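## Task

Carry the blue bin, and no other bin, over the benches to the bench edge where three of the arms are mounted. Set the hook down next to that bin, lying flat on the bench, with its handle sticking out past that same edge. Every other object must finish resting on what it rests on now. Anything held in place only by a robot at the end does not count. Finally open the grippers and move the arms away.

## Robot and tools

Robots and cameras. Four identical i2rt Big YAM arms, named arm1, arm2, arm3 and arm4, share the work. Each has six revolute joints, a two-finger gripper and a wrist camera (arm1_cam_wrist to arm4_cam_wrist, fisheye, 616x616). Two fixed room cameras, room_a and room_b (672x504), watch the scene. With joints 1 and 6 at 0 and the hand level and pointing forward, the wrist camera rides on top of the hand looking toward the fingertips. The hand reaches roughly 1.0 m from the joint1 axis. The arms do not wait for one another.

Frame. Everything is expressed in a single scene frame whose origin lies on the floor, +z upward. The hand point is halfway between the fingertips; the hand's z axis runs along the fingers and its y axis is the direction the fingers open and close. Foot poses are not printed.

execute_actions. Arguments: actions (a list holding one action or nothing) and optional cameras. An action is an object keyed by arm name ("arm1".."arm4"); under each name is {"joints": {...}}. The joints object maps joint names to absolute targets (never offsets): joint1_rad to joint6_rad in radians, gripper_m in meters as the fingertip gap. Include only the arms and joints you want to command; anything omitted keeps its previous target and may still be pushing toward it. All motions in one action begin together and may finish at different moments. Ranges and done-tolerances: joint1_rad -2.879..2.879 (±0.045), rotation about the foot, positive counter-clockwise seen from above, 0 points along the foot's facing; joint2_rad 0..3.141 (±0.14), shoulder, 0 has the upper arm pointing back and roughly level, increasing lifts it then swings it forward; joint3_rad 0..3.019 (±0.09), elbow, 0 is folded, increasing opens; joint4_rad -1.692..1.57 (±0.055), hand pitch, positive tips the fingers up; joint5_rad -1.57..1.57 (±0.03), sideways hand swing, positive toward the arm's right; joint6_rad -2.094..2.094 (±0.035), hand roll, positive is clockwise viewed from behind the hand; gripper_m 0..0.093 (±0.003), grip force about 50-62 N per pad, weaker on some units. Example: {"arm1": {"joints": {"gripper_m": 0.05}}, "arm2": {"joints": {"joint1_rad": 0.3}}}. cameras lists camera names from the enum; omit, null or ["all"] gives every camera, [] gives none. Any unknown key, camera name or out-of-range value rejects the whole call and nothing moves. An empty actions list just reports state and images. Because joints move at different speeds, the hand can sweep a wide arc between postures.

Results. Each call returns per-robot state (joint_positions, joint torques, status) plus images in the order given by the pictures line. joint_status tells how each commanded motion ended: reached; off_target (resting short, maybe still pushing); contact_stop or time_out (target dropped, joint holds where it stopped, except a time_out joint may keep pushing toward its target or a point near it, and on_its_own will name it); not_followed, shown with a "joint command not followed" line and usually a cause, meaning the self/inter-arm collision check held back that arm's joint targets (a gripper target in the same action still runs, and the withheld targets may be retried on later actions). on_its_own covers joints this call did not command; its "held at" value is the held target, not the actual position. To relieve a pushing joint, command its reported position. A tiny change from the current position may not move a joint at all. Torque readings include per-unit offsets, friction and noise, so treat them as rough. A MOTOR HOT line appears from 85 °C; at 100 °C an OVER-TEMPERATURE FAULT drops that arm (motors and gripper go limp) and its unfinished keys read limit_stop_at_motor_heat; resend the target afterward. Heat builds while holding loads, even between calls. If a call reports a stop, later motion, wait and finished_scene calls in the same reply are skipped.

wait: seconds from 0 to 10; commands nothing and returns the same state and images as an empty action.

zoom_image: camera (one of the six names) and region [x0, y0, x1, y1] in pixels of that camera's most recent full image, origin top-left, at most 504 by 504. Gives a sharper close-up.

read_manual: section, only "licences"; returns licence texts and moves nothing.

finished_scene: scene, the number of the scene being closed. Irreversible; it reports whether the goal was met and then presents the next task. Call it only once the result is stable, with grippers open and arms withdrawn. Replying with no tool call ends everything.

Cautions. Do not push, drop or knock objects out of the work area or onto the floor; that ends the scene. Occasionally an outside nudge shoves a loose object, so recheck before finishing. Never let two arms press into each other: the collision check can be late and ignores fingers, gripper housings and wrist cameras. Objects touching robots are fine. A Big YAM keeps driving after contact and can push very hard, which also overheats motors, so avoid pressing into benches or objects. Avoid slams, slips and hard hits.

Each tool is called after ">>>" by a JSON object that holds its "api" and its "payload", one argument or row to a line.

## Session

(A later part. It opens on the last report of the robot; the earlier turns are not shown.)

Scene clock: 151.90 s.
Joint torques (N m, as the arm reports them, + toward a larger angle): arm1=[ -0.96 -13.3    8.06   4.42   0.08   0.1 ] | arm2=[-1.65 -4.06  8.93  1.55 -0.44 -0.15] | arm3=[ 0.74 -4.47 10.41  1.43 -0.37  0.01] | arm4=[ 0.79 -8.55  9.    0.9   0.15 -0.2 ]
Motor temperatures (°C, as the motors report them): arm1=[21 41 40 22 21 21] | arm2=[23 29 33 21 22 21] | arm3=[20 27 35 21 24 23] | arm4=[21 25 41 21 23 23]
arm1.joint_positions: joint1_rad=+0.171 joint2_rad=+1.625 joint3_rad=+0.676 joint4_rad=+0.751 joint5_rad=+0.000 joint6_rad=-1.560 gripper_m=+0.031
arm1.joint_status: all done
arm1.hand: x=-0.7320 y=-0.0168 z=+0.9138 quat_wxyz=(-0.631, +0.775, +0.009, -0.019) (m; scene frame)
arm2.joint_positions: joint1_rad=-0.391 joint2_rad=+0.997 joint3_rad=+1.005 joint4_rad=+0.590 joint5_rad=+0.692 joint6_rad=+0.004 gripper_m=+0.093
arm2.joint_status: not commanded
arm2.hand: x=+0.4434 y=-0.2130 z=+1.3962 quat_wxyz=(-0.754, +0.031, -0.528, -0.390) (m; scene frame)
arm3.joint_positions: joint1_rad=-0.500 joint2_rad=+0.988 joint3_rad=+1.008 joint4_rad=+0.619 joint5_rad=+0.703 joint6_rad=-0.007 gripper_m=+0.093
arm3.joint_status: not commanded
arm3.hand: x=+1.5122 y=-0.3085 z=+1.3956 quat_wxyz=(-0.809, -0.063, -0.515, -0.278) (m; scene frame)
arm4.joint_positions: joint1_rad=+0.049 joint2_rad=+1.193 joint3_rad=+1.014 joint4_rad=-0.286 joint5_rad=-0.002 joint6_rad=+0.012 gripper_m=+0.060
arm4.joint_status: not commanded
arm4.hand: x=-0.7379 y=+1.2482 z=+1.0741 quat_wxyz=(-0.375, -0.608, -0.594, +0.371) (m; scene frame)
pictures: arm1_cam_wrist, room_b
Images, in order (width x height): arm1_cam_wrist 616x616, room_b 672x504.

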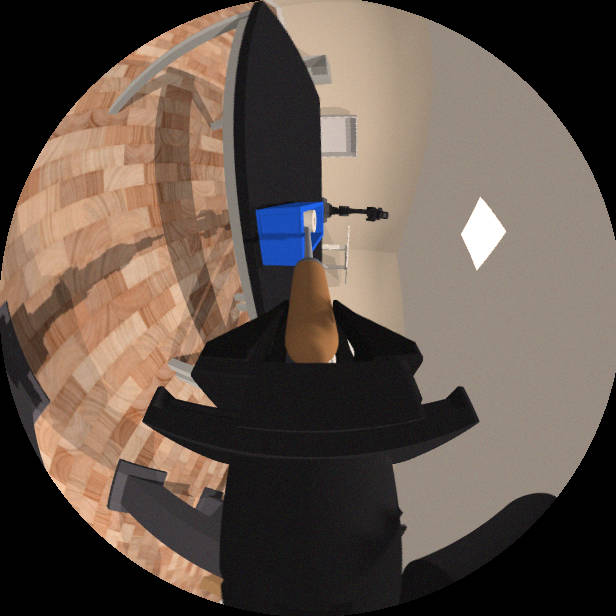

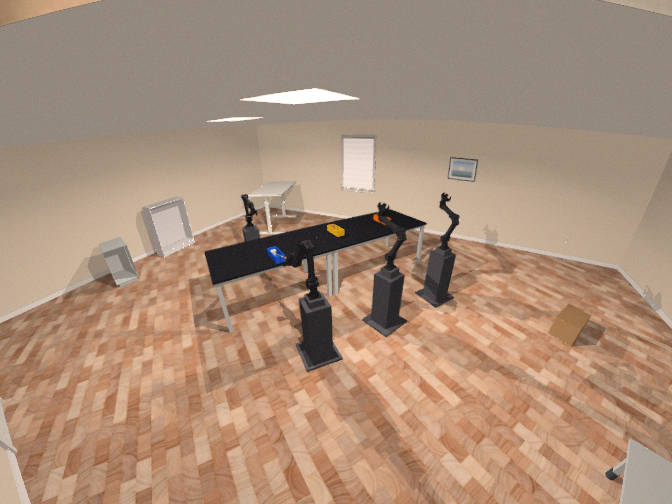

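>>> {"api": "execute_actions", "payload": {
  "actions": [
    {"arm1":{"joints":{"joint2_rad":1.51,"joint3_rad":0.58}}}
  ],
  "cameras": []
}}

>>> {"api": "execute_actions", "payload": {
  "actions": [
    {"arm1":{"joints":{"joint3_rad":1.33}}}
  ],
  "cameras": []
}}

>>> {"api": "execute_actions", "payload": {
  "actions": [
    {"arm1":{"joints":{"joint1_rad":-0.16,"joint2_rad":1.95,"joint4_rad":0.96,"joint5_rad":-0.26}}}
  ],
  "cameras": []
}}

>>> {"api": "execute_actions", "payload": {
  "actions": [
    {"arm1":{"joints":{"joint2_rad":2.155}}}
  ],
  "cameras": []
}}

>>> {"api": "execute_actions", "payload": {
  "actions": [
    {"arm1":{"joints":{"joint6_rad":0}}}
  ],
  "cameras": []
}}

>>> {"api": "execute_actions", "payload": {
  "actions": [
    {"arm1":{"joints":{"joint2_rad":2.33,"joint3_rad":1.35,"joint4_rad":0.99}}}
  ],
  "cameras": ["arm1_cam_wrist"]
}}

Scene clock: 160.93 s.
Joint torques (N m, as the arm reports them, + toward a larger angle): arm1=[ -0.99 -11.99   8.17   4.17   0.08   0.1 ] | arm2=[-1.69 -4.23  8.94  1.49 -0.42 -0.07] | arm3=[ 0.83 -4.68 10.4   1.39 -0.36  0.01] | arm4=[ 0.79 -8.52  8.99  0.9   0.15 -0.2 ]
Motor temperatures (°C, as the motors report them): arm1=[21 39 38 22 21 21] | arm2=[23 28 33 21 22 21] | arm3=[20 27 35 21 24 23] | arm4=[21 25 41 21 23 23]
arm1.joint_positions: joint1_rad=+0.171 joint2_rad=+1.536 joint3_rad=+0.574 joint4_rad=+0.757 joint5_rad=+0.000 joint6_rad=-1.560 gripper_m=+0.031
arm1.joint_status: all done
arm1.hand: x=-0.7305 y=-0.0549 z=+0.9158 quat_wxyz=(-0.628, +0.778, +0.009, -0.019) (m; scene frame)
arm2.joint_positions: joint1_rad=-0.391 joint2_rad=+0.997 joint3_rad=+1.005 joint4_rad=+0.590 joint5_rad=+0.692 joint6_rad=+0.004 gripper_m=+0.093
arm2.joint_status: not commanded
arm2.hand: x=+0.4434 y=-0.2130 z=+1.3962 quat_wxyz=(-0.754, +0.031, -0.528, -0.390) (m; scene frame)
arm3.joint_positions: joint1_rad=-0.500 joint2_rad=+0.988 joint3_rad=+1.008 joint4_rad=+0.619 joint5_rad=+0.703 joint6_rad=-0.007 gripper_m=+0.093
arm3.joint_status: not commanded
arm3.hand: x=+1.5122 y=-0.3085 z=+1.3956 quat_wxyz=(-0.809, -0.063, -0.515, -0.278) (m; scene frame)
arm4.joint_positions: joint1_rad=+0.049 joint2_rad=+1.193 joint3_rad=+1.014 joint4_rad=-0.286 joint5_rad=-0.002 joint6_rad=+0.012 gripper_m=+0.060
arm4.joint_status: not commanded
arm4.hand: x=-0.7379 y=+1.2482 z=+1.0741 quat_wxyz=(-0.375, -0.608, -0.594, +0.371) (m; scene frame)
pictures: none
No camera images: the call's "cameras" was empty. Leave "cameras" out to get every camera's image.

Scene clock: 162.50 s.
Joint torques (N m, as the arm reports them, + toward a larger angle): arm1=[ -1.08 -15.8   17.71   4.14   0.14   0.09] | arm2=[-1.14 -4.86  8.95  1.64 -0.41 -0.1 ] | arm3=[ 0.68 -4.7  10.32  1.4  -0.38 -0.01] | arm4=[ 0.76 -8.54  9.    0.89  0.15 -0.2 ]
Motor temperatures (°C, as the motors report them): arm1=[21 39 39 22 21 21] | arm2=[23 28 33 21 22 21] | arm3=[20 27 35 21 24 23] | arm4=[21 25 41 21 23 23]
arm1.joint_positions: joint1_rad=+0.171 joint2_rad=+1.534 joint3_rad=+1.260 joint4_rad=+0.750 joint5_rad=+0.000 joint6_rad=-1.560 gripper_m=+0.031
arm1.joint_status: all done
arm1.hand: x=-0.7332 y=+0.0740 z=+1.2878 quat_wxyz=(-0.852, +0.523, +0.005, -0.024) (m; scene frame)
arm2.joint_positions: joint1_rad=-0.391 joint2_rad=+0.997 joint3_rad=+1.005 joint4_rad=+0.590 joint5_rad=+0.692 joint6_rad=+0.004 gripper_m=+0.093
arm2.joint_status: not commanded
arm2.hand: x=+0.4434 y=-0.2130 z=+1.3962 quat_wxyz=(-0.754, +0.031, -0.528, -0.390) (m; scene frame)
arm3.joint_positions: joint1_rad=-0.500 joint2_rad=+0.988 joint3_rad=+1.008 joint4_rad=+0.619 joint5_rad=+0.703 joint6_rad=-0.007 gripper_m=+0.093
arm3.joint_status: not commanded
arm3.hand: x=+1.5122 y=-0.3085 z=+1.3956 quat_wxyz=(-0.809, -0.063, -0.515, -0.278) (m; scene frame)
arm4.joint_positions: joint1_rad=+0.049 joint2_rad=+1.193 joint3_rad=+1.014 joint4_rad=-0.286 joint5_rad=-0.002 joint6_rad=+0.012 gripper_m=+0.060
arm4.joint_status: not commanded
arm4.hand: x=-0.7379 y=+1.2482 z=+1.0741 quat_wxyz=(-0.375, -0.608, -0.594, +0.371) (m; scene frame)
pictures: none
No camera images: the call's "cameras" was empty. Leave "cameras" out to get every camera's image.

Scene clock: 164.23 s.
Joint torques (N m, as the arm reports them, + toward a larger angle): arm1=[ -0.45 -22.59  13.68   4.73   0.21   0.1 ] | arm2=[-1.56 -4.39  8.97  1.62 -0.44 -0.1 ] | arm3=[ 0.82 -4.63 10.42  1.31 -0.38 -0.01] | arm4=[ 0.81 -8.51  9.    0.89  0.15 -0.21]
Motor temperatures (°C, as the motors report them): arm1=[21 39 39 22 21 21] | arm2=[23 28 33 21 22 21] | arm3=[20 27 35 21 24 23] | arm4=[21 25 41 21 23 23]
arm1.joint_positions: joint1_rad=-0.153 joint2_rad=+2.009 joint3_rad=+1.281 joint4_rad=+0.908 joint5_rad=-0.262 joint6_rad=-1.560 gripper_m=+0.031
arm1.joint_status: all done
arm1.hand: x=-0.5372 y=+0.1578 z=+0.9988 quat_wxyz=(-0.764, +0.645, +0.004, +0.018) (m; scene frame)
arm2.joint_positions: joint1_rad=-0.391 joint2_rad=+0.997 joint3_rad=+1.005 joint4_rad=+0.590 joint5_rad=+0.692 joint6_rad=+0.004 gripper_m=+0.093
arm2.joint_status: not commanded
arm2.hand: x=+0.4434 y=-0.2130 z=+1.3962 quat_wxyz=(-0.754, +0.031, -0.528, -0.390) (m; scene frame)
arm3.joint_positions: joint1_rad=-0.500 joint2_rad=+0.988 joint3_rad=+1.008 joint4_rad=+0.619 joint5_rad=+0.703 joint6_rad=-0.007 gripper_m=+0.093
arm3.joint_status: not commanded
arm3.hand: x=+1.5122 y=-0.3085 z=+1.3956 quat_wxyz=(-0.809, -0.063, -0.515, -0.278) (m; scene frame)
arm4.joint_positions: joint1_rad=+0.049 joint2_rad=+1.193 joint3_rad=+1.014 joint4_rad=-0.286 joint5_rad=-0.002 joint6_rad=+0.012 gripper_m=+0.060
arm4.joint_status: not commanded
arm4.hand: x=-0.7379 y=+1.2482 z=+1.0741 quat_wxyz=(-0.375, -0.608, -0.594, +0.371) (m; scene frame)
pictures: none
No camera images: the call's "cameras" was empty. Leave "cameras" out to get every camera's image.

Scene clock: 165.47 s.
Joint torques (N m, as the arm reports them, + toward a larger angle): arm1=[ -0.99 -22.98  12.46   4.41   0.15   0.12] | arm2=[-1.66 -4.07  8.9   1.58 -0.43 -0.1 ] | arm3=[ 0.78 -4.98 10.41  1.38 -0.38  0.01] | arm4=[ 0.82 -8.5   9.01  0.89  0.15 -0.2 ]
Motor temperatures (°C, as the motors report them): arm1=[21 39 40 22 21 21] | arm2=[23 28 33 21 22 21] | arm3=[20 27 35 21 24 23] | arm4=[21 25 41 21 23 23]
arm1.joint_positions: joint1_rad=-0.153 joint2_rad=+2.204 joint3_rad=+1.281 joint4_rad=+0.919 joint5_rad=-0.262 joint6_rad=-1.560 gripper_m=+0.031
arm1.joint_status: all done
arm1.hand: x=-0.5362 y=+0.1625 z=+0.8557 quat_wxyz=(-0.704, +0.710, -0.014, +0.001) (m; scene frame)
arm2.joint_positions: joint1_rad=-0.391 joint2_rad=+0.997 joint3_rad=+1.005 joint4_rad=+0.590 joint5_rad=+0.692 joint6_rad=+0.004 gripper_m=+0.093
arm2.joint_status: not commanded
arm2.hand: x=+0.4434 y=-0.2130 z=+1.3962 quat_wxyz=(-0.754, +0.031, -0.528, -0.390) (m; scene frame)
arm3.joint_positions: joint1_rad=-0.500 joint2_rad=+0.988 joint3_rad=+1.008 joint4_rad=+0.619 joint5_rad=+0.703 joint6_rad=-0.007 gripper_m=+0.093
arm3.joint_status: not commanded
arm3.hand: x=+1.5122 y=-0.3085 z=+1.3956 quat_wxyz=(-0.809, -0.063, -0.515, -0.278) (m; scene frame)
arm4.joint_positions: joint1_rad=+0.049 joint2_rad=+1.193 joint3_rad=+1.014 joint4_rad=-0.286 joint5_rad=-0.002 joint6_rad=+0.012 gripper_m=+0.060
arm4.joint_status: not commanded
arm4.hand: x=-0.7379 y=+1.2482 z=+1.0741 quat_wxyz=(-0.375, -0.608, -0.594, +0.371) (m; scene frame)
pictures: none
No camera images: the call's "cameras" was empty. Leave "cameras" out to get every camera's image.

Scene clock: 167.57 s.
Joint torques (N m, as the arm reports them, + toward a larger angle): arm1=[ -0.98 -22.86  12.43   4.42   0.01   0.28] | arm2=[-0.83 -4.59  9.02  1.62 -0.44 -0.1 ] | arm3=[ 0.91 -4.67 10.44  1.43 -0.37  0.  ] | arm4=[ 0.79 -8.54  9.01  0.89  0.15 -0.21]
Motor temperatures (°C, as the motors report them): arm1=[21 39 40 22 21 21] | arm2=[23 28 34 21 22 21] | arm3=[20 27 35 21 24 23] | arm4=[21 25 41 21 23 23]
arm1.joint_positions: joint1_rad=-0.154 joint2_rad=+2.204 joint3_rad=+1.281 joint4_rad=+0.919 joint5_rad=-0.258 joint6_rad=-0.016 gripper_m=+0.031
arm1.joint_status: all done
arm1.hand: x=-0.5348 y=+0.1622 z=+0.8557 quat_wxyz=(-0.506, +0.498, -0.507, -0.489) (m; scene frame)
arm2.joint_positions: joint1_rad=-0.391 joint2_rad=+0.997 joint3_rad=+1.005 joint4_rad=+0.590 joint5_rad=+0.692 joint6_rad=+0.004 gripper_m=+0.093
arm2.joint_status: not commanded
arm2.hand: x=+0.4434 y=-0.2130 z=+1.3962 quat_wxyz=(-0.754, +0.031, -0.528, -0.390) (m; scene frame)
arm3.joint_positions: joint1_rad=-0.500 joint2_rad=+0.988 joint3_rad=+1.008 joint4_rad=+0.619 joint5_rad=+0.703 joint6_rad=-0.007 gripper_m=+0.093
arm3.joint_status: not commanded
arm3.hand: x=+1.5122 y=-0.3085 z=+1.3956 quat_wxyz=(-0.809, -0.063, -0.515, -0.278) (m; scene frame)
arm4.joint_positions: joint1_rad=+0.049 joint2_rad=+1.193 joint3_rad=+1.014 joint4_rad=-0.286 joint5_rad=-0.002 joint6_rad=+0.012 gripper_m=+0.060
arm4.joint_status: not commanded
arm4.hand: x=-0.7379 y=+1.2482 z=+1.0741 quat_wxyz=(-0.375, -0.608, -0.594, +0.371) (m; scene frame)
pictures: none
No camera images: the call's "cameras" was empty. Leave "cameras" out to get every camera's image.

Scene clock: 168.60 s.
Joint torques (N m, as the arm reports them, + toward a larger angle): arm1=[ -0.98 -19.1   10.81   3.65   0.03   0.24] | arm2=[-1.25 -4.03  8.92  1.6  -0.46 -0.13] | arm3=[ 0.73 -4.58 10.43  1.35 -0.39 -0.01] | arm4=[ 0.77 -8.48  9.    0.89  0.15 -0.2 ]
Motor temperatures (°C, as the motors report them): arm1=[21 39 40 22 21 21] | arm2=[23 28 34 21 22 21] | arm3=[20 27 35 21 24 23] | arm4=[21 25 41 21 23 23]
arm1.joint_positions: joint1_rad=-0.154 joint2_rad=+2.322 joint3_rad=+1.311 joint4_rad=+0.969 joint5_rad=-0.259 joint6_rad=-0.011 gripper_m=+0.031
arm1.joint_status: all done
arm1.hand: x=-0.5350 y=+0.1631 z=+0.7923 quat_wxyz=(-0.492, +0.504, -0.520, -0.484) (m; scene frame)
arm2.joint_positions: joint1_rad=-0.391 joint2_rad=+0.997 joint3_rad=+1.005 joint4_rad=+0.590 joint5_rad=+0.692 joint6_rad=+0.004 gripper_m=+0.093
arm2.joint_status: not commanded
arm2.hand: x=+0.4434 y=-0.2130 z=+1.3962 quat_wxyz=(-0.754, +0.031, -0.528, -0.390) (m; scene frame)
arm3.joint_positions: joint1_rad=-0.500 joint2_rad=+0.988 joint3_rad=+1.008 joint4_rad=+0.619 joint5_rad=+0.703 joint6_rad=-0.007 gripper_m=+0.093
arm3.joint_status: not commanded
arm3.hand: x=+1.5122 y=-0.3085 z=+1.3956 quat_wxyz=(-0.809, -0.063, -0.515, -0.278) (m; scene frame)
arm4.joint_positions: joint1_rad=+0.049 joint2_rad=+1.193 joint3_rad=+1.014 joint4_rad=-0.286 joint5_rad=-0.002 joint6_rad=+0.012 gripper_m=+0.060
arm4.joint_status: not commanded
arm4.hand: x=-0.7379 y=+1.2482 z=+1.0741 quat_wxyz=(-0.375, -0.608, -0.594, +0.371) (m; scene frame)
pictures: arm1_cam_wrist
Images, in order (width x height): arm1_cam_wrist 616x616.

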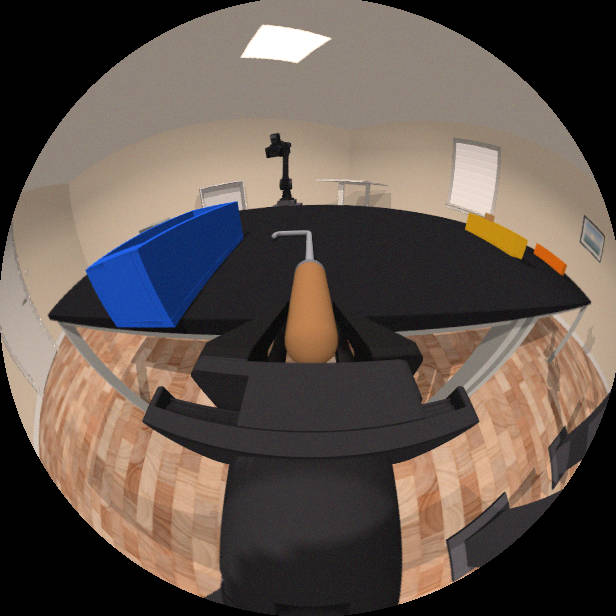

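>>> {"api": "execute_actions", "payload": {
  "actions": [
    {"arm1":{"joints":{"gripper_m":0.093}}}
  ],
  "cameras": []
}}

>>> {"api": "execute_actions", "payload": {
  "actions": [
    {"arm1":{"joints":{"joint2_rad":1.6,"joint3_rad":0.95}}}
  ],
  "cameras": ["room_a"]
}}

Scene clock: 173.23 s.
Joint torques (N m, as the arm reports them, + toward a larger angle): arm1=[ -0.96 -19.24  10.75   3.64   0.03   0.24] | arm2=[-1.4  -4.56  8.91  1.6  -0.49 -0.11] | arm3=[ 0.78 -4.98 10.41  1.25 -0.4  -0.02] | arm4=[ 0.8  -8.52  8.99  0.9   0.15 -0.2 ]
Motor temperatures (°C, as the motors report them): arm1=[21 39 40 22 21 21] | arm2=[23 28 34 21 22 21] | arm3=[20 27 35 21 24 23] | arm4=[21 25 42 21 23 23]
arm1.joint_positions: joint1_rad=-0.154 joint2_rad=+2.322 joint3_rad=+1.311 joint4_rad=+0.969 joint5_rad=-0.259 joint6_rad=-0.011 gripper_m=+0.093
arm1.joint_status: all done
arm1.hand: x=-0.5349 y=+0.1633 z=+0.7926 quat_wxyz=(-0.493, +0.503, -0.519, -0.484) (m; scene frame)
arm2.joint_positions: joint1_rad=-0.391 joint2_rad=+0.997 joint3_rad=+1.005 joint4_rad=+0.590 joint5_rad=+0.692 joint6_rad=+0.004 gripper_m=+0.093
arm2.joint_status: not commanded
arm2.hand: x=+0.4434 y=-0.2130 z=+1.3962 quat_wxyz=(-0.754, +0.031, -0.528, -0.390) (m; scene frame)
arm3.joint_positions: joint1_rad=-0.500 joint2_rad=+0.988 joint3_rad=+1.008 joint4_rad=+0.619 joint5_rad=+0.703 joint6_rad=-0.007 gripper_m=+0.093
arm3.joint_status: not commanded
arm3.hand: x=+1.5122 y=-0.3085 z=+1.3956 quat_wxyz=(-0.809, -0.063, -0.515, -0.278) (m; scene frame)
arm4.joint_positions: joint1_rad=+0.049 joint2_rad=+1.193 joint3_rad=+1.014 joint4_rad=-0.286 joint5_rad=-0.002 joint6_rad=+0.012 gripper_m=+0.060
arm4.joint_status: not commanded
arm4.hand: x=-0.7379 y=+1.2482 z=+1.0741 quat_wxyz=(-0.375, -0.608, -0.594, +0.371) (m; scene frame)
pictures: none
No camera images: the call's "cameras" was empty. Leave "cameras" out to get every camera's image.

Scene clock: 174.70 s.
Joint torques (N m, as the arm reports them, + toward a larger angle): arm1=[ -0.98 -11.18   9.03   2.77   0.11   0.25] | arm2=[-1.09 -4.38  8.88  1.65 -0.41 -0.1 ] | arm3=[ 0.66 -4.6  10.47  1.36 -0.36  0.01] | arm4=[ 0.8  -8.53  9.    0.88  0.15 -0.21]
Motor temperatures (°C, as the motors report them): arm1=[21 39 39 22 21 21] | arm2=[23 28 34 21 22 21] | arm3=[20 27 35 21 24 23] | arm4=[21 25 42 21 23 23]
arm1.joint_positions: joint1_rad=-0.154 joint2_rad=+1.576 joint3_rad=+0.958 joint4_rad=+0.982 joint5_rad=-0.259 joint6_rad=-0.011 gripper_m=+0.093
arm1.joint_status: all done
arm1.hand: x=-0.5734 y=+0.0259 z=+1.1395 quat_wxyz=(-0.610, +0.425, -0.388, -0.545) (m; scene frame)
arm2.joint_positions: joint1_rad=-0.391 joint2_rad=+0.997 joint3_rad=+1.005 joint4_rad=+0.590 joint5_rad=+0.692 joint6_rad=+0.004 gripper_m=+0.093
arm2.joint_status: not commanded
arm2.hand: x=+0.4434 y=-0.2130 z=+1.3962 quat_wxyz=(-0.754, +0.031, -0.528, -0.390) (m; scene frame)
arm3.joint_positions: joint1_rad=-0.500 joint2_rad=+0.988 joint3_rad=+1.008 joint4_rad=+0.619 joint5_rad=+0.703 joint6_rad=-0.007 gripper_m=+0.093
arm3.joint_status: not commanded
arm3.hand: x=+1.5122 y=-0.3085 z=+1.3956 quat_wxyz=(-0.809, -0.063, -0.515, -0.278) (m; scene frame)
arm4.joint_positions: joint1_rad=+0.049 joint2_rad=+1.193 joint3_rad=+1.014 joint4_rad=-0.286 joint5_rad=-0.002 joint6_rad=+0.012 gripper_m=+0.060
arm4.joint_status: not commanded
arm4.hand: x=-0.7379 y=+1.2482 z=+1.0741 quat_wxyz=(-0.375, -0.608, -0.594, +0.371) (m; scene frame)
pictures: room_a
Images, in order (width x height): room_a 672x504.

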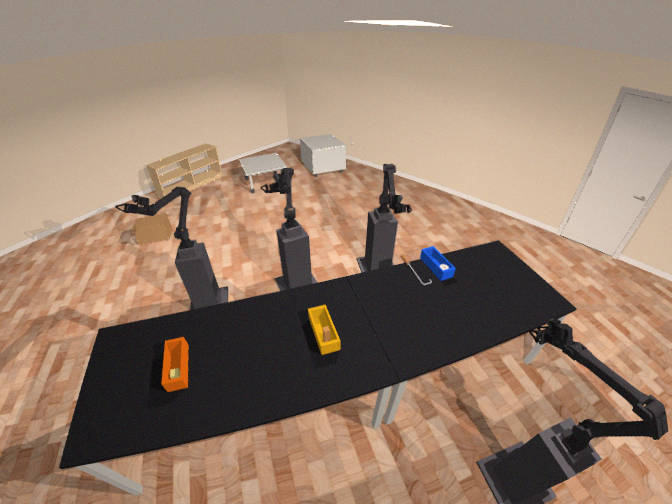

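>>> {"api": "finished_scene", "payload": {
  "scene": 2
}}

The scene is finished: the task was done.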